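## Task

Get the beads out of the dispenser and into the white cup, then stand that cup upright on the dispenser's tray so it stays there with no help from the robot; a loose bead or two on the tray or table is acceptable. Finish by releasing everything and moving the grippers away.

## Robot and tools

Robot: two arms, left_arm and right_arm, mounted on opposite sides of a table. The names are labels, not image sides. left_arm's base sits on the +y side. Each arm has six joints (waist, shoulder, elbow, wrist pitch, wrist yaw, wrist roll) plus a parallel gripper. Fingers point along the gripper's own +x axis and close along its y axis. The reported end_effector_position is the spot between the finger pads, roughly 3-4 cm behind the tips.

World frame: origin at table centre, +z up, table surface at z = +0.020 m. Result lines give, per arm, position in metres, orientation as a wxyz quaternion, and linear/angular velocities, all in this shared frame. Reported hand positions can be a little off, worse when the arm reaches far.

The 14-number row (used by execute_actions rows and by move target): one flat list covering both arms, left_arm first then right_arm, each as dx, dy, dz, rx, ry, rz, opening. Every value lies in [-1, 1]. The first six are an offset, expressed in that gripper's own axes, from the gripper's pose in the most recent result that showed it (before any such result in a scene, or for a second or later call in the same reply, from where the gripper is when the action begins). Scale: 1.0 = 0.6 m of travel or 180 degrees of turn; rx, ry, rz form a single rotation vector. Opening is absolute, not an offset: +1 = fully open (0.088 m), empty fingers touch near -0.80, and values below that down to -1 close no further. A full close needs at least about 0.5 s. An arm meant to stay still should get the offset back to its wanted pose in the first call and zeros afterwards; all-zero offsets are not a pause, they pull the arm back to its reference pose.

Tools:
- execute_actions {actions, pictures}: actions holds at most one item. Empty list = just report state. {"rows": [...], "steps": n} runs up to 15 control steps of 1/30 s (default 15); each row covers one step, and the last row repeats if rows run out. Every row is measured from the same reference pose, not from the row before. {"steps": n} without rows waits up to 300 steps counted from the previous result (thinking time included). pictures toggles camera images.
- move {target, speed}: target is one 14-number row as above. Both grippers travel straight toward their targets, finishing together, lasting 0.5 to 10 s (cut off at 10 s). speed is top path speed in m/s, 0.002 to 0.5, default 0.25; turning is capped at twice that in rad/s. The opening is sent at the start. Paths ignore obstacles and the other arm; the gripper can lag, drift, or overshoot speed, especially near full reach. The result adds a move: line with the ending (done, off_target, moving, held, fault), active limits (paced = the sent pose was clipped; held = a check blocked steps, after which motion may jump fast) and each gripper's distance from its target.
- wait {seconds 0-10}: lets time pass without new commands.
- zoom_image {camera, region [x0,y0,x1,y1] pixels, max 504x504}: closer view of the latest image from cam_head_left, cam_head_right, cam_high, cam_low, cam_left_wrist or cam_right_wrist (each 504x504).
- show_instructions: shows the scene's reference pages (here a dispenser manual image).
- finished_scene {scene}: ends and grades the given scene, irreversibly, and gives the next task. Answering without any tool call ends everything.

Control behaviour: each step, the commanded pose is limited to 70 mm and 16 degrees from the measured pose, then solved by damped IK favouring position over orientation. Far targets take several actions; after an action ends the arm only continues up to its last clipped pose. Check the result's pose and the Hand target line, then send the remainder. Joint friction can leave the hand short or slightly tilted, and tiny moves may not happen; correct tilt when you see it. A pose unreachable line or HELD marks steps the clearance check altered or blocked.

Gripping: grip_measured uses the same scale as the commanded opening. To keep hold, command a value clearly below grip_measured; the gap sets the squeeze. Readings may be off by about 1 mm per gripper. Pad force tops out near 34 N; snapping shut fast can squeeze harder or even spring open.

The simulation keeps running while you think and write, so long replies let things drift or heat motors. Holding loads warms motors: warning from 50 °C, hold at 95 °C, and the arm can lose power and go limp if it doesn't cool. Exceeding a joint's load limit (waist 16.6, shoulder 20.6, elbow 20.5, wrist pitch 5.42, wrist yaw 5.4, wrist roll 5.07 N m, held weight included) triggers a torque fault: the arm freezes for 10 s and drops the rest of the call.

Avoid: arms colliding or pressing on each other (mounts included), fast or deep pushes into contact, dropping or slamming objects, and anything leaving the table, which fails the task. Occasional brief external tugs on held parts or nudges to loose items can occur. The cup must end upright on the tray, free of the grippers, before finishing.

Each tool is called after "Emit:" as name(argument=value, ...) on one line, values as JSON.

## Session

Emit:
show_instructions()

Emit:
execute_actions(actions=[])

Reference images for this scene: dispenser manual.

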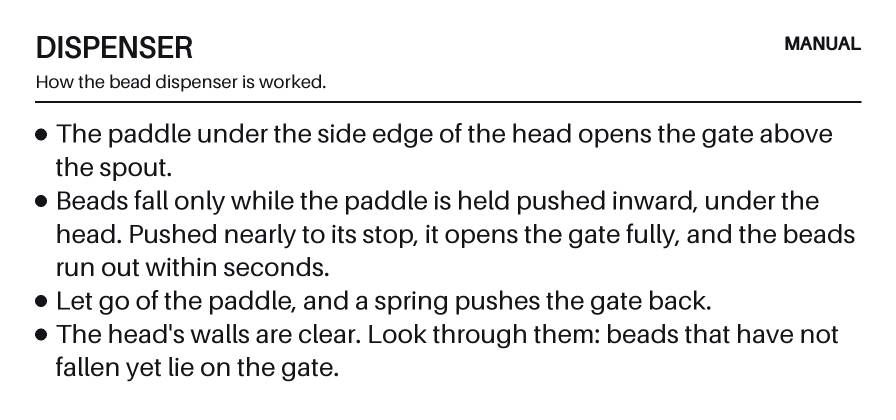

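Scene clock: 0.00 s of 4050.00 s.
left_arm: end_effector_position=(+0.1673, +0.1822, +0.1523) grip_measured=+0.824 end_effector_quat_wxyz=(+0.673, +0.525, +0.024, -0.521) end_effector_velocity=(+0.000, +0.005, -0.003) end_effector_angular_velocity=(+0.019, +0.002, -0.003) | right_arm: end_effector_position=(+0.3407, -0.4156, +0.3913) grip_measured=+0.845 end_effector_quat_wxyz=(+0.805, -0.375, +0.425, +0.175) end_effector_velocity=(-0.002, -0.000, -0.001) end_effector_angular_velocity=(-0.008, +0.009, +0.020)
Joint positions: left_arm=[ 0.085  1.485  0.212  0.353 -0.755  0.257  0.079] | right_arm=[-0.861  1.779  1.901 -1.088  0.129 -0.722  0.08 ]
Joint velocities: left_arm=[-0.002 -0.007 -0.007 -0.022  0.007 -0.007 -0.   ] | right_arm=[-0.002 -0.002 -0.002 -0.007 -0.007 -0.022 -0.   ]
Joint torques (N m, as the arm reports them, + toward a larger angle): no reading
Heat: left arm: hottest shoulder 30 °C (+0.0 °C/min); right arm: hottest shoulder 30 °C (+0.0 °C/min).
Hand target (left_arm): +0.167, +0.182, +0.152; +0.673, +0.525, +0.024, -0.521
Hand target (right_arm): +0.341, -0.416, +0.391; +0.805, -0.375, +0.425, +0.175
camera_calibration (this result's frames):
cam_left_wrist: T_world_to_cam=[[-0.706864, 0.12384, -0.696425, 0.208891], [0.325977, 0.930806, -0.165344, -0.173932], [0.62776, -0.343894, -0.698322, 0.136948], [0, 0, 0, 1]] pos_world=[0.118385, 0.183124, 0.212352]
cam_right_wrist: T_world_to_cam=[[0.57927, -0.675399, 0.45638, -0.651569], [-0.747172, -0.663764, -0.0339435, 0.0156012], [0.325854, -0.321332, -0.889137, 0.181312], [0, 0, 0, 1]] pos_world=[0.33001, -0.371452, 0.459104]

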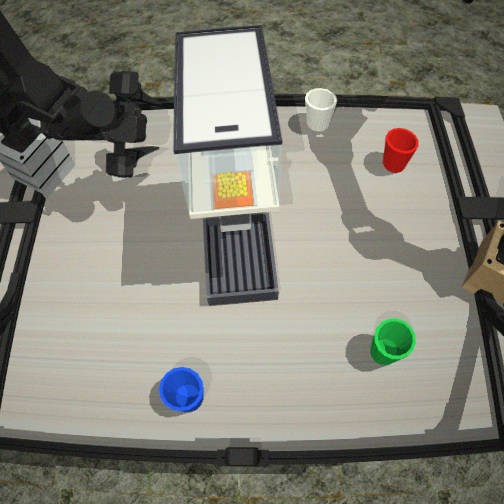

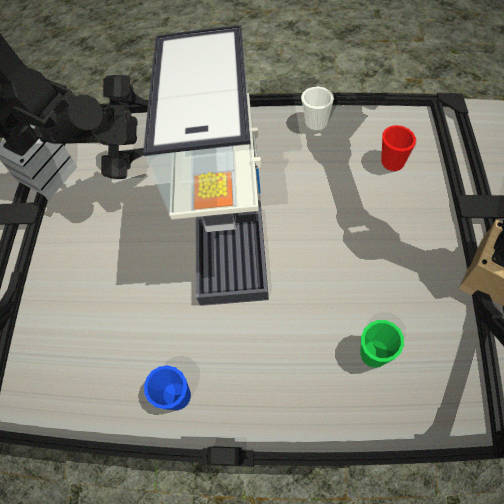

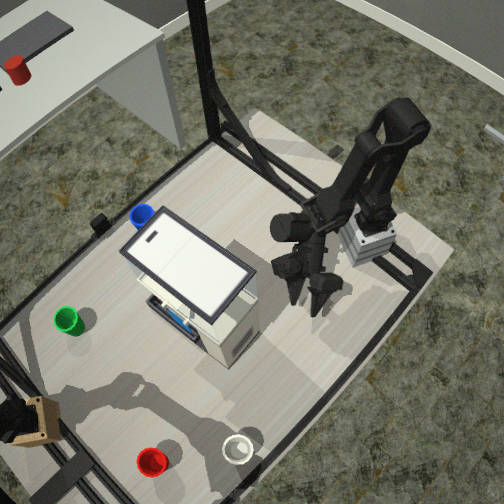

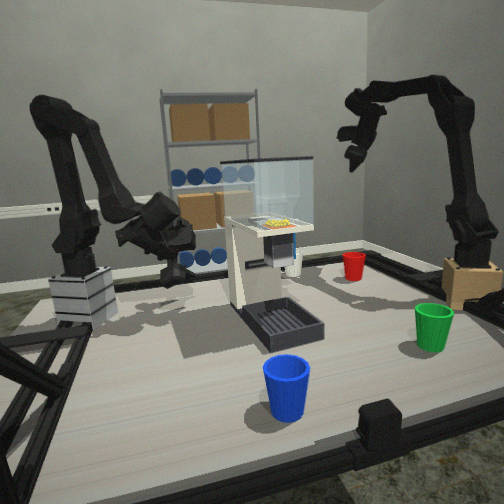

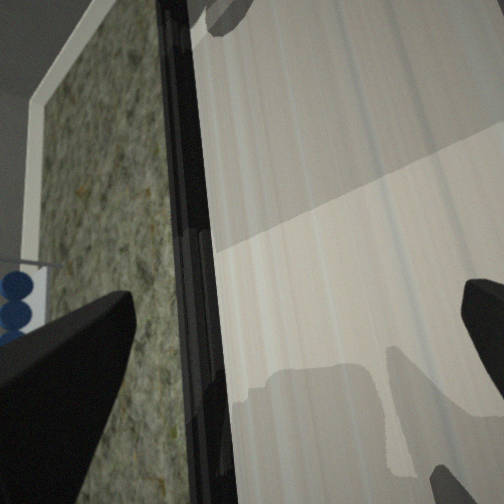

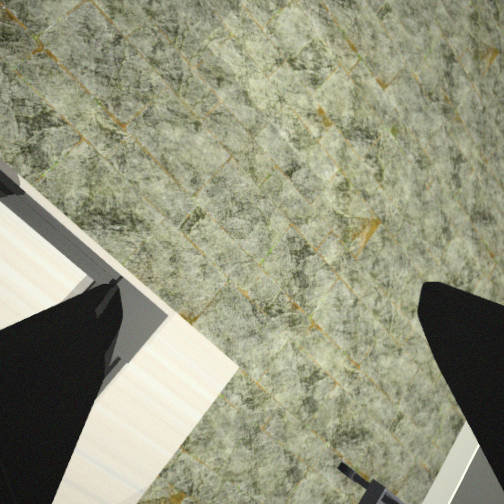

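Emit:
move(target=[0,0,0,0,0,0,1,0.213,0.547,-0.085,0.045,-0.278,0.179,1])

Scene clock: 20.87 s of 4050.00 s.
left_arm: end_effector_position=(+0.1673, +0.1822, +0.1523) grip_measured=+0.987 end_effector_quat_wxyz=(+0.673, +0.525, +0.024, -0.521) end_effector_velocity=(+0.000, -0.000, +0.001) end_effector_angular_velocity=(-0.006, -0.007, -0.002) | right_arm: end_effector_position=(+0.1951, -0.2426, +0.1229) grip_measured=+1.000 end_effector_quat_wxyz=(+0.854, -0.085, +0.138, +0.494) end_effector_velocity=(-0.003, +0.001, -0.005) end_effector_angular_velocity=(+0.003, +0.014, +0.007)
Joint positions: left_arm=[ 0.085  1.485  0.212  0.353 -0.755  0.257  0.087] | right_arm=[-0.587  2.112  0.372  1.35  -0.577 -0.231  0.088]
Joint velocities: left_arm=[-0.002 -0.002 -0.002  0.007 -0.007  0.007 -0.   ] | right_arm=[ 0.002  0.027 -0.002  0.022 -0.007  0.007  0.   ]
Joint torques (N m, as the arm reports them, + toward a larger angle): left_arm=[ 0.09 -3.    3.93  0.67 -0.5  -0.04] | right_arm=[ 0.31 -5.61  1.13  1.97 -0.23  0.14]
Heat: left arm: hottest shoulder 30 °C (+0.0 °C/min); right arm: hottest shoulder 33 °C (+8.6 °C/min).
Hand target (left_arm): +0.167, +0.182, +0.152; +0.673, +0.525, +0.024, -0.521
Hand target (right_arm): +0.191, -0.243, +0.118; +0.852, -0.083, +0.146, +0.496
Off the commanded pose (left_arm): 0.000 m, 0 deg.
Off the commanded pose (right_arm): 0.007 m, 1 deg.
After step 90, 15.10 s passed at rest.
move: done
camera_calibration (this result's frames):
cam_left_wrist: T_world_to_cam=[[-0.706864, 0.12384, -0.696425, 0.208891], [0.325977, 0.930806, -0.165344, -0.173932], [0.62776, -0.343894, -0.698322, 0.136948], [0, 0, 0, 1]] pos_world=[0.118385, 0.183124, 0.212352]
cam_right_wrist: T_world_to_cam=[[0.857397, -0.51454, -0.0108893, -0.285703], [-0.344, -0.557227, -0.755753, 0.0483819], [0.382797, 0.651726, -0.654767, 0.241849], [0, 0, 0, 1]] pos_world=[0.169025, -0.277665, 0.191808]

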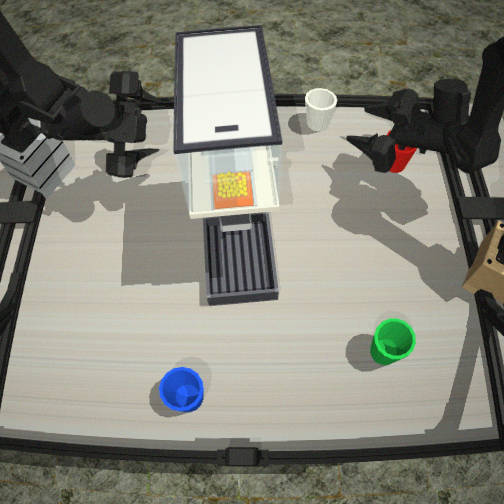

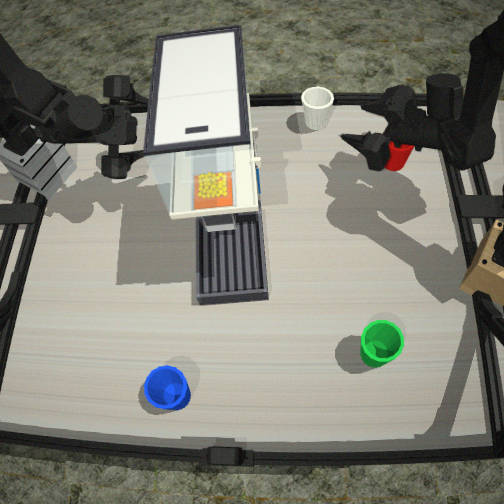

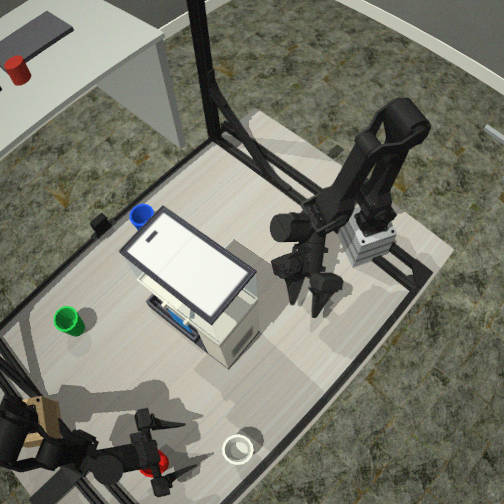

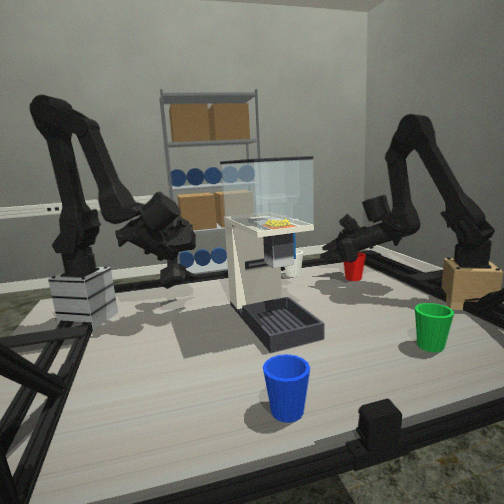

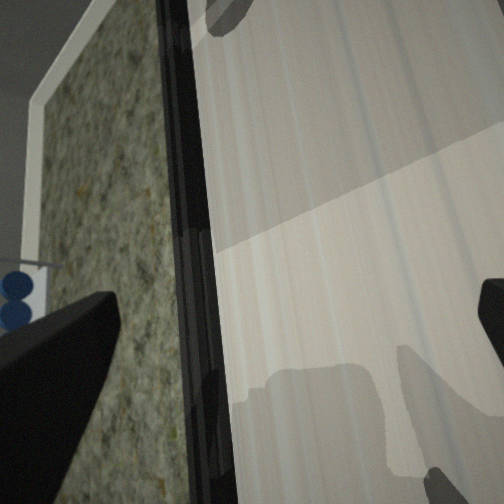

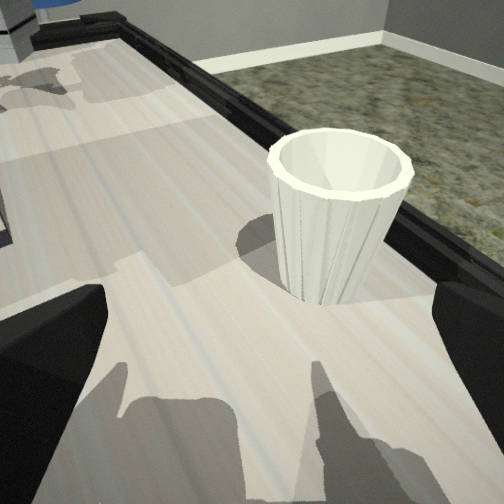

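Emit:
move(target=[0,0,0,0,0,0,1,0.03,-0.062,0,0,0,0,1], speed=0.1)

Emit:
move(target=[0,0,0,0,0,0,1,0.205,0,-0.015,0,0,0,1], speed=0.1)

Scene clock: 27.60 s of 4050.00 s.
left_arm: end_effector_position=(+0.1673, +0.1822, +0.1523) grip_measured=+0.987 end_effector_quat_wxyz=(+0.673, +0.525, +0.024, -0.521) end_effector_velocity=(-0.000, +0.002, -0.000) end_effector_angular_velocity=(+0.001, -0.003, +0.001) | right_arm: end_effector_position=(+0.2346, -0.2465, +0.1208) grip_measured=+1.000 end_effector_quat_wxyz=(+0.855, -0.085, +0.135, +0.493) end_effector_velocity=(+0.000, -0.000, -0.003) end_effector_angular_velocity=(-0.007, +0.011, +0.007)
Joint positions: left_arm=[ 0.085  1.485  0.212  0.353 -0.755  0.257  0.087] | right_arm=[-0.66   2.148  0.515  1.229 -0.642 -0.264  0.088]
Joint velocities: left_arm=[-0.007 -0.002 -0.002 -0.007 -0.007 -0.007 -0.   ] | right_arm=[-0.002  0.002  0.007 -0.022 -0.007 -0.007  0.   ]
Joint torques (N m, as the arm reports them, + toward a larger angle): left_arm=[ 0.09 -3.07  3.95  0.66 -0.49 -0.06] | right_arm=[-0.41 -6.38  3.04  1.68 -0.31 -0.06]
Heat: left arm: hottest shoulder 30 °C (+0.0 °C/min); right arm: hottest shoulder 33 °C (+6.5 °C/min).
Hand target (left_arm): +0.167, +0.182, +0.152; +0.673, +0.525, +0.024, -0.521
Hand target (right_arm): +0.236, -0.247, +0.118; +0.854, -0.085, +0.138, +0.494
Off the commanded pose (left_arm): 0.000 m, 0 deg.
Off the commanded pose (right_arm): 0.004 m, 0 deg.
After step 90, 2.87 s passed at rest.
move: done
camera_calibration (this result's frames):
cam_left_wrist: T_world_to_cam=[[-0.706864, 0.12384, -0.696425, 0.208891], [0.325977, 0.930806, -0.165344, -0.173932], [0.62776, -0.343894, -0.698322, 0.136948], [0, 0, 0, 1]] pos_world=[0.118385, 0.183124, 0.212352]
cam_right_wrist: T_world_to_cam=[[0.856015, -0.516896, -0.00753559, -0.322209], [-0.341852, -0.555075, -0.758307, 0.0586491], [0.387783, 0.651698, -0.651854, 0.226366], [0, 0, 0, 1]] pos_world=[0.208085, -0.281516, 0.189603]

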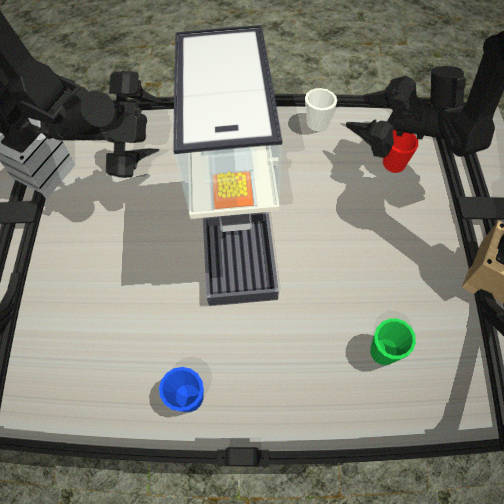

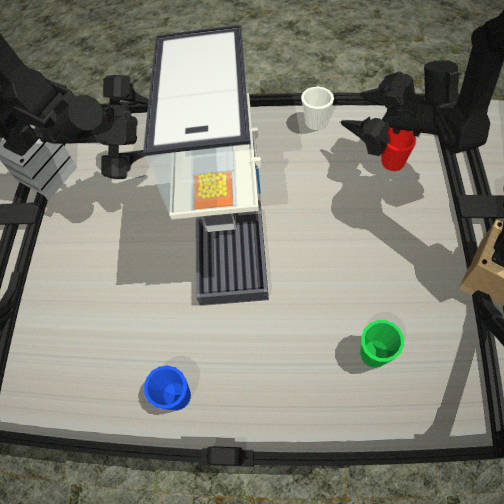

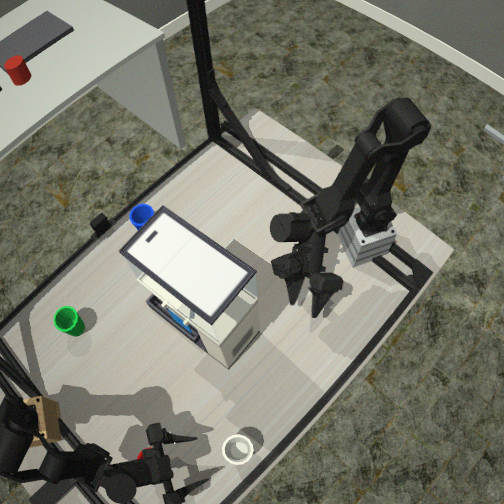

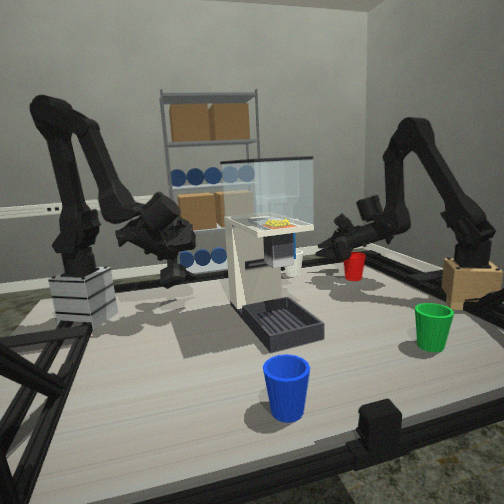

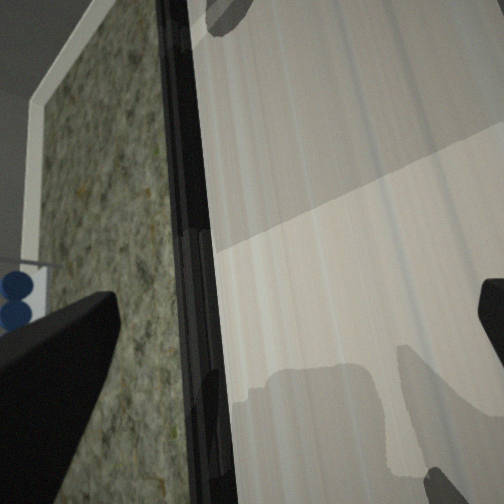

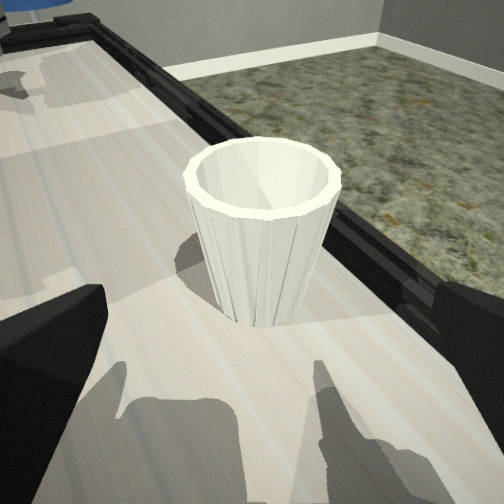

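Scene clock: 29.33 s of 4050.00 s.
left_arm: end_effector_position=(+0.1673, +0.1822, +0.1523) grip_measured=+0.987 end_effector_quat_wxyz=(+0.673, +0.525, +0.024, -0.521) end_effector_velocity=(+0.003, +0.002, +0.001) end_effector_angular_velocity=(+0.005, -0.018, +0.015) | right_arm: end_effector_position=(+0.3013, -0.1510, +0.1023) grip_measured=+1.000 end_effector_quat_wxyz=(+0.863, -0.084, +0.105, +0.488) end_effector_velocity=(+0.001, +0.000, -0.001) end_effector_angular_velocity=(-0.008, +0.006, +0.006)
Joint positions: left_arm=[ 0.085  1.485  0.212  0.353 -0.755  0.257  0.087] | right_arm=[-0.479  2.411  0.957  1.156 -0.462 -0.181  0.088]
Joint velocities: left_arm=[-0.002 -0.002  0.002 -0.022 -0.022 -0.007  0.   ] | right_arm=[-0.002 -0.002  0.007 -0.022 -0.007 -0.007  0.   ]
Joint torques (N m, as the arm reports them, + toward a larger angle): left_arm=[ 0.14 -3.02  3.96  0.65 -0.48 -0.05] | right_arm=[ 1.65 -3.96  3.36  1.38 -0.02  0.12]
Heat: left arm: hottest shoulder 30 °C (+0.0 °C/min); right arm: hottest shoulder 33 °C (+6.1 °C/min).
Hand target (left_arm): +0.167, +0.182, +0.152; +0.673, +0.525, +0.024, -0.521
Hand target (right_arm): +0.291, -0.149, +0.075; +0.855, -0.085, +0.135, +0.493
Off the commanded pose (left_arm): 0.000 m, 0 deg.
Off the commanded pose (right_arm): 0.030 m, 4 deg.
move: off_target (right_arm)
camera_calibration (this result's frames):
cam_left_wrist: T_world_to_cam=[[-0.706864, 0.12384, -0.696425, 0.208891], [0.325977, 0.930806, -0.165344, -0.173932], [0.62776, -0.343894, -0.698322, 0.136948], [0, 0, 0, 1]] pos_world=[0.118385, 0.183124, 0.212352]
cam_right_wrist: T_world_to_cam=[[0.849377, -0.527347, 0.021542, -0.332717], [-0.306934, -0.526747, -0.792672, 0.117688], [0.42936, 0.666665, -0.609268, 0.111522], [0, 0, 0, 1]] pos_world=[0.270841, -0.187813, 0.168402]

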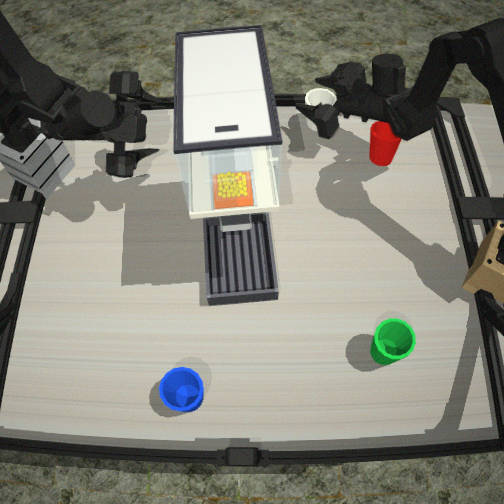

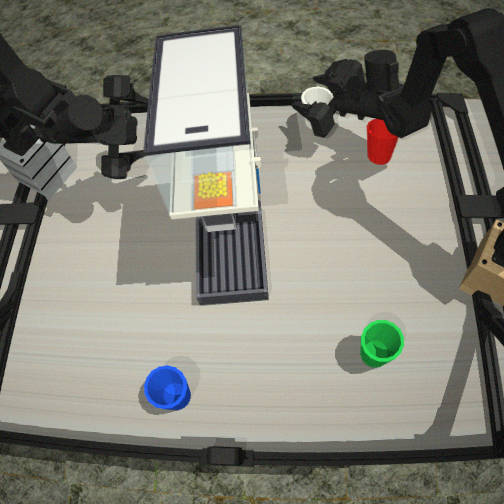

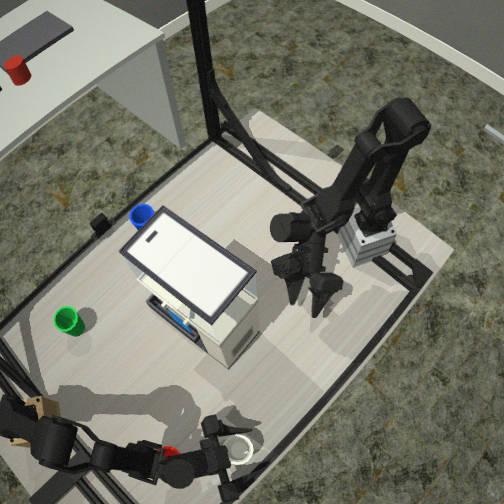

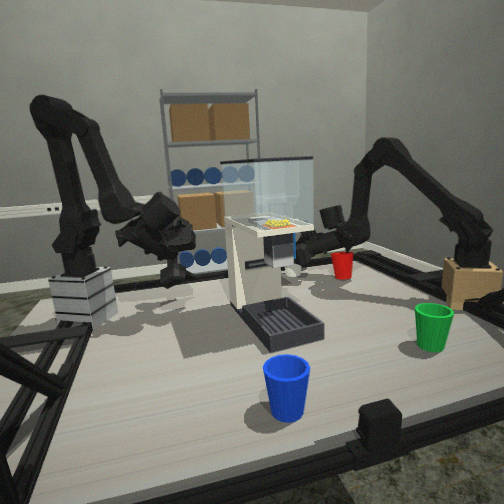

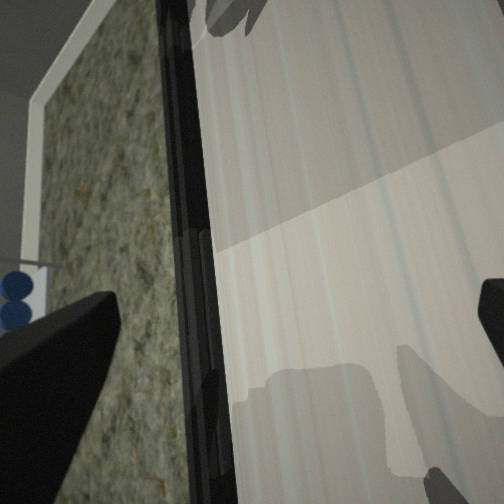

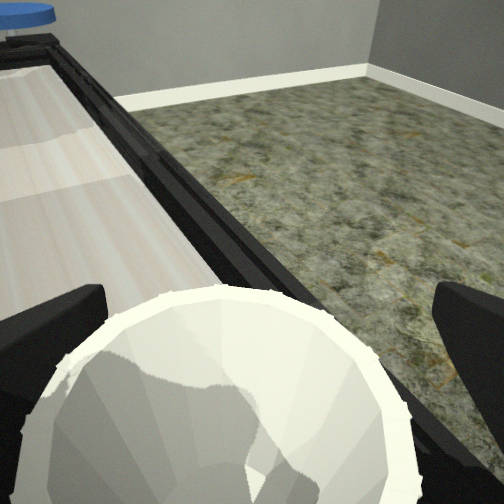

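Emit:
move(target=[0,0,0,0,0,0,1,-0.15,0.015,0.063,0,0,0,1], speed=0.1)

Scene clock: 39.33 s of 4050.00 s.
left_arm: end_effector_position=(+0.1673, +0.1822, +0.1523) grip_measured=+0.987 end_effector_quat_wxyz=(+0.673, +0.525, +0.024, -0.521) end_effector_velocity=(+0.002, +0.004, -0.001) end_effector_angular_velocity=(+0.003, -0.010, +0.019) | right_arm: end_effector_position=(+0.2539, -0.2096, +0.1591) grip_measured=+1.000 end_effector_quat_wxyz=(+0.863, -0.084, +0.107, +0.487) end_effector_velocity=(-0.001, -0.001, +0.006) end_effector_angular_velocity=(+0.002, -0.012, +0.006)
Joint positions: left_arm=[ 0.085  1.485  0.212  0.353 -0.755  0.257  0.087] | right_arm=[-0.564  2.059  0.619  1.125 -0.541 -0.208  0.088]
Joint velocities: left_arm=[-0.007 -0.002 -0.002 -0.022 -0.022 -0.022 -0.   ] | right_arm=[-0.002 -0.022 -0.007 -0.007 -0.007 -0.007  0.   ]
Joint torques (N m, as the arm reports them, + toward a larger angle): left_arm=[ 0.13 -2.95  3.92  0.65 -0.48 -0.03] | right_arm=[ -0.36 -10.25   2.4    1.75  -0.21  -0.02]
Heat: left arm: hottest shoulder 30 °C (+0.0 °C/min); right arm: hottest shoulder 33 °C (+4.6 °C/min).
Hand target (left_arm): +0.167, +0.182, +0.152; +0.673, +0.525, +0.024, -0.521
Hand target (right_arm): +0.252, -0.211, +0.162; +0.863, -0.084, +0.105, +0.487
Off the commanded pose (left_arm): 0.000 m, 0 deg.
Off the commanded pose (right_arm): 0.004 m, 0 deg.
After step 90, 5.57 s passed at rest.
move: done
camera_calibration (this result's frames):
cam_left_wrist: T_world_to_cam=[[-0.706864, 0.12384, -0.696425, 0.208891], [0.325977, 0.930806, -0.165344, -0.173932], [0.62776, -0.343894, -0.698322, 0.136948], [0, 0, 0, 1]] pos_world=[0.118385, 0.183124, 0.212352]
cam_right_wrist: T_world_to_cam=[[0.848165, -0.529377, 0.0193732, -0.324378], [-0.310782, -0.526883, -0.791081, 0.117973], [0.428988, 0.664946, -0.611405, 0.205664], [0, 0, 0, 1]] pos_world=[0.223563, -0.246316, 0.225354]

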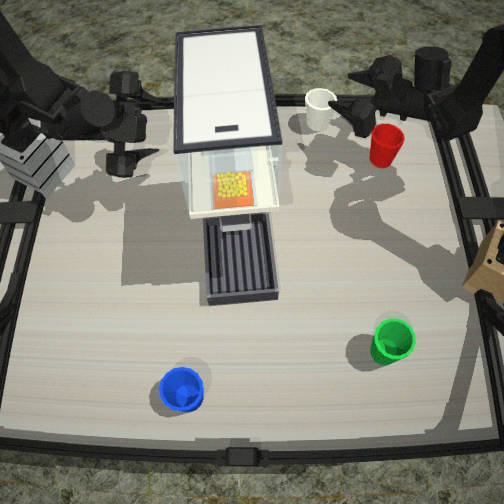

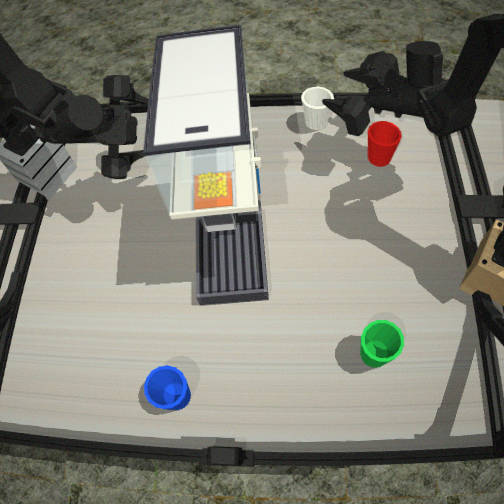

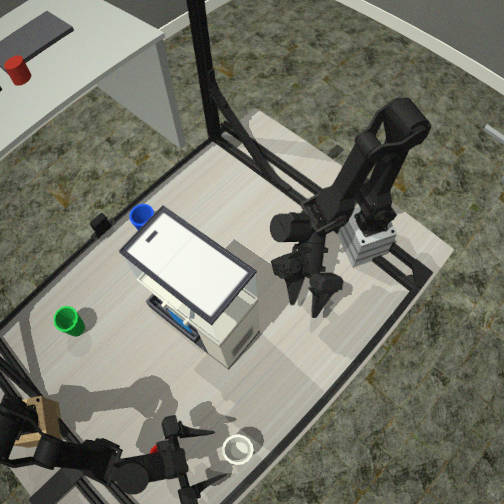

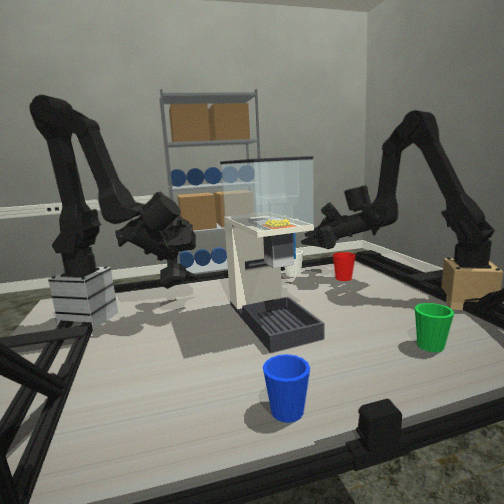

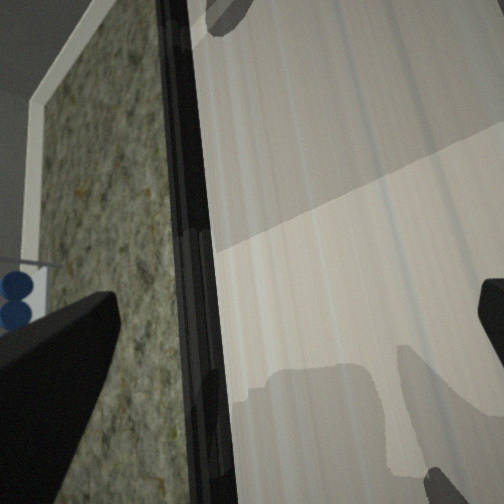

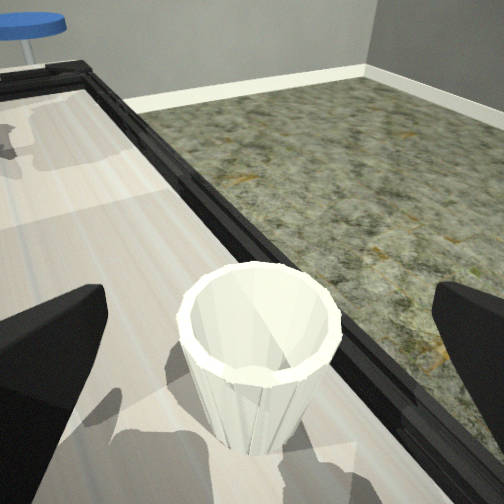

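Emit:
move(target=[0,0,0,0,0,0,1,-0.067,-0.11,-0.022,-0.045,-0.007,0.166,1], speed=0.15)

Scene clock: 47.70 s of 4050.00 s.
left_arm: end_effector_position=(+0.1673, +0.1822, +0.1523) grip_measured=+0.987 end_effector_quat_wxyz=(+0.673, +0.525, +0.024, -0.521) end_effector_velocity=(+0.000, +0.000, +0.000) end_effector_angular_velocity=(-0.008, +0.001, +0.006) | right_arm: end_effector_position=(+0.2866, -0.2796, +0.1638) grip_measured=+1.000 end_effector_quat_wxyz=(+0.703, -0.111, +0.081, +0.698) end_effector_velocity=(-0.000, -0.001, -0.001) end_effector_angular_velocity=(-0.014, -0.004, +0.012)
Joint positions: left_arm=[ 0.085  1.485  0.212  0.353 -0.755  0.257  0.087] | right_arm=[-0.912  2.167  1.165 -0.159 -1.273 -1.19   0.088]
Joint velocities: left_arm=[-0.002  0.002 -0.002  0.007 -0.007 -0.007  0.   ] | right_arm=[-0.002  0.007  0.027 -0.081  0.007 -0.066  0.   ]
Joint torques (N m, as the arm reports them, + toward a larger angle): left_arm=[ 0.14 -3.03  3.97  0.66 -0.47 -0.04] | right_arm=[-0.3  -8.65  5.24  0.69 -0.71 -0.03]
Heat: left arm: hottest shoulder 30 °C (+0.0 °C/min); right arm: hottest shoulder 34 °C (+5.0 °C/min).
Hand target (left_arm): +0.167, +0.182, +0.152; +0.673, +0.525, +0.024, -0.521
Hand target (right_arm): +0.289, -0.280, +0.161; +0.702, -0.109, +0.082, +0.699
Off the commanded pose (left_arm): 0.000 m, 0 deg.
Off the commanded pose (right_arm): 0.005 m, 0 deg.
After step 90, 2.90 s passed at rest.
move: done
camera_calibration (this result's frames):
cam_left_wrist: T_world_to_cam=[[-0.706864, 0.12384, -0.696425, 0.208891], [0.325977, 0.930806, -0.165344, -0.173932], [0.62776, -0.343894, -0.698322, 0.136948], [0, 0, 0, 1]] pos_world=[0.118385, 0.183124, 0.212352]
cam_right_wrist: T_world_to_cam=[[0.999546, -0.0196801, 0.0228285, -0.290669], [0.00592283, -0.614385, -0.788984, -0.0206339], [0.0295527, 0.788761, -0.613989, 0.390542], [0, 0, 0, 1]] pos_world=[0.279118, -0.326442, 0.230144]

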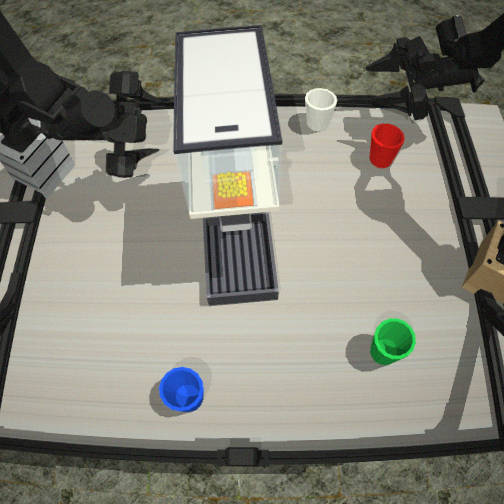

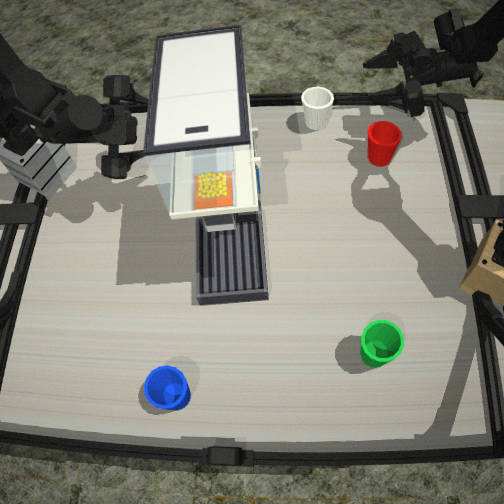

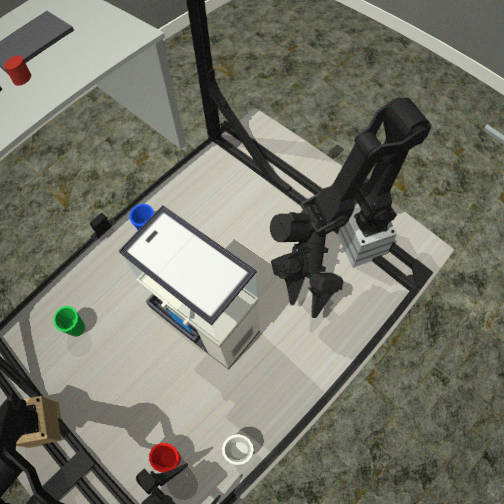

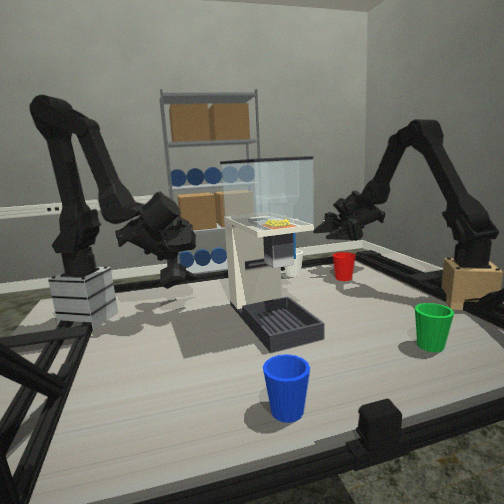

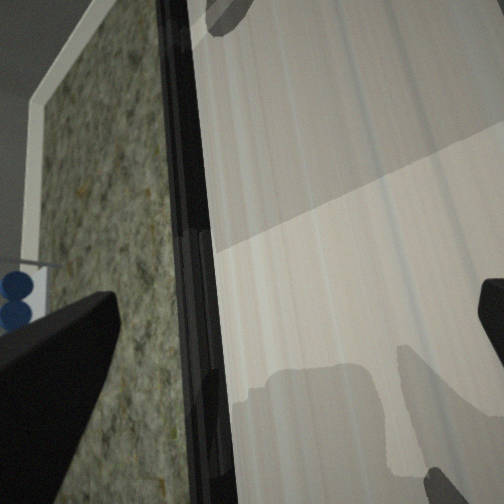

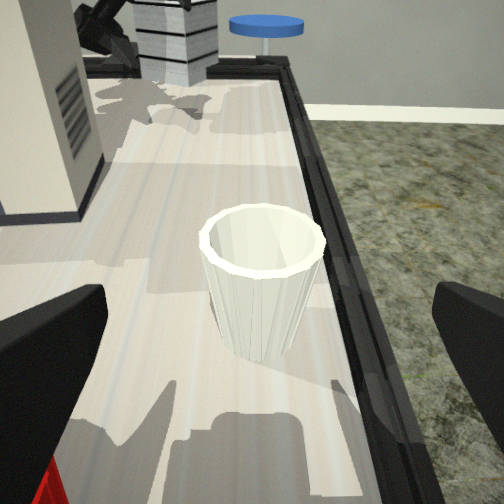

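Emit:
move(target=[0,0,0,0,0,0,1,0.255,0,-0.077,0,0,0,0.9], speed=0.08)

Scene clock: 54.37 s of 4050.00 s.
left_arm: end_effector_position=(+0.1673, +0.1822, +0.1523) grip_measured=+0.987 end_effector_quat_wxyz=(+0.673, +0.525, +0.024, -0.521) end_effector_velocity=(+0.001, +0.001, +0.001) end_effector_angular_velocity=(+0.003, -0.011, -0.002) | right_arm: end_effector_position=(+0.2899, -0.1448, +0.0836) grip_measured=+0.900 end_effector_quat_wxyz=(+0.702, -0.112, +0.077, +0.699) end_effector_velocity=(+0.006, -0.001, +0.005) end_effector_angular_velocity=(+0.017, -0.020, -0.003)
Joint positions: left_arm=[ 0.085  1.485  0.212  0.353 -0.755  0.257  0.087] | right_arm=[-0.587  2.512  1.229  0.716 -1.056 -0.558  0.083]
Joint velocities: left_arm=[-0.002 -0.007 -0.002 -0.007 -0.007  0.007 -0.   ] | right_arm=[-0.007  0.002  0.012  0.022 -0.007  0.007 -0.   ]
Joint torques (N m, as the arm reports them, + toward a larger angle): left_arm=[ 0.1  -2.97  3.96  0.67 -0.47 -0.04] | right_arm=[ 0.01 -9.78  4.6   1.59 -0.21  0.14]
Heat: left arm: hottest shoulder 30 °C (+0.0 °C/min); right arm: hottest shoulder 35 °C (+5.5 °C/min).
Hand target (left_arm): +0.167, +0.182, +0.152; +0.673, +0.525, +0.024, -0.521
Hand target (right_arm): +0.291, -0.144, +0.078; +0.703, -0.111, +0.081, +0.698
Off the commanded pose (left_arm): 0.000 m, 0 deg.
Off the commanded pose (right_arm): 0.005 m, 1 deg.
After step 90, 1.27 s passed at rest.
move: done
camera_calibration (this result's frames):
cam_left_wrist: T_world_to_cam=[[-0.706864, 0.12384, -0.696425, 0.208891], [0.325977, 0.930806, -0.165344, -0.173932], [0.62776, -0.343894, -0.698322, 0.136948], [0, 0, 0, 1]] pos_world=[0.118385, 0.183124, 0.212352]
cam_right_wrist: T_world_to_cam=[[0.99943, -0.0166713, 0.0293667, -0.28952], [0.0130891, -0.610406, -0.79198, -0.0023501], [0.031129, 0.791913, -0.60984, 0.234575], [0, 0, 0, 1]] pos_world=[0.282083, -0.192024, 0.149694]

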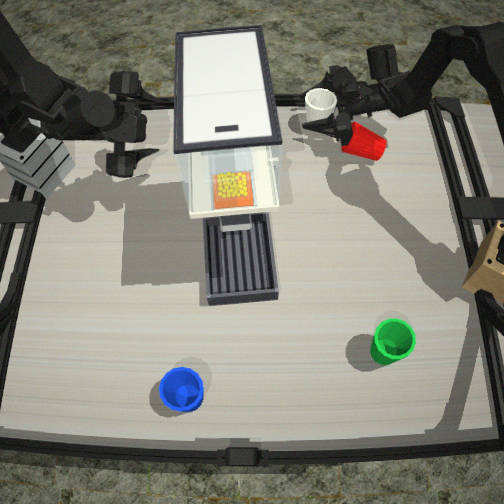

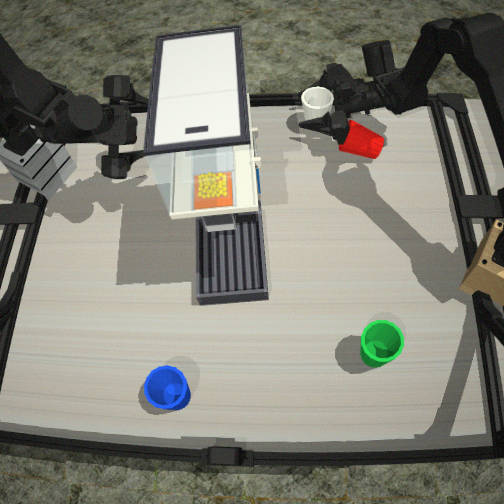

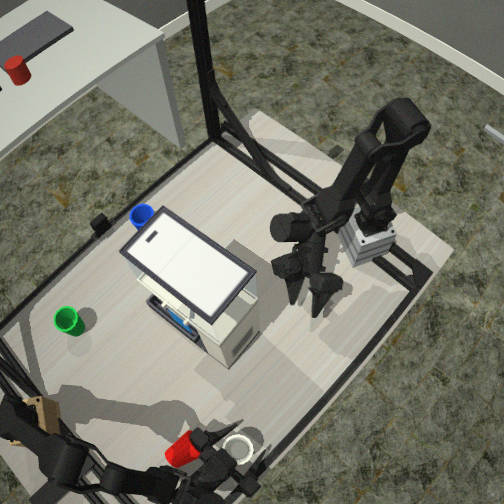

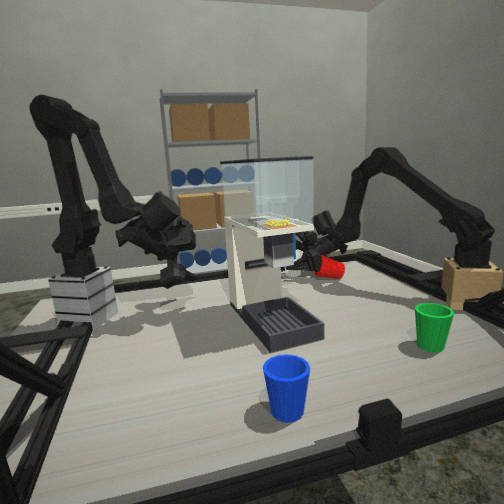

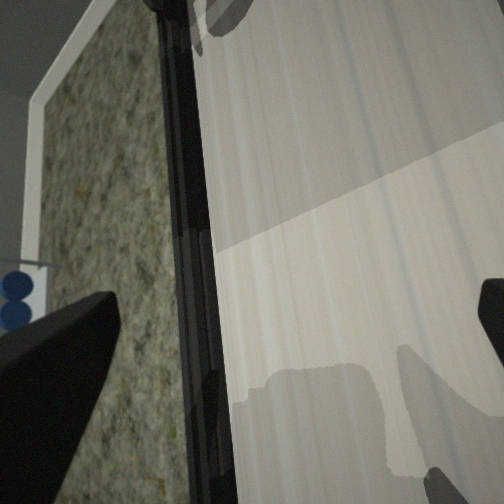

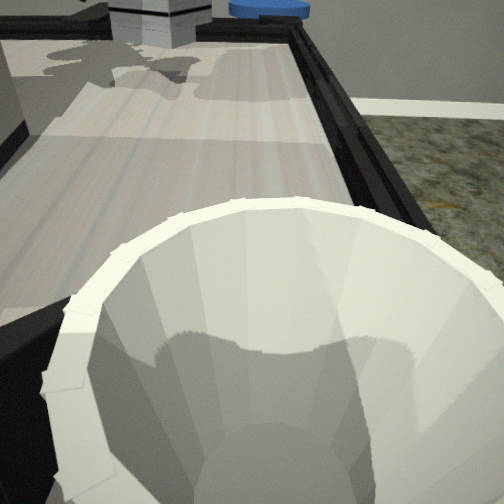

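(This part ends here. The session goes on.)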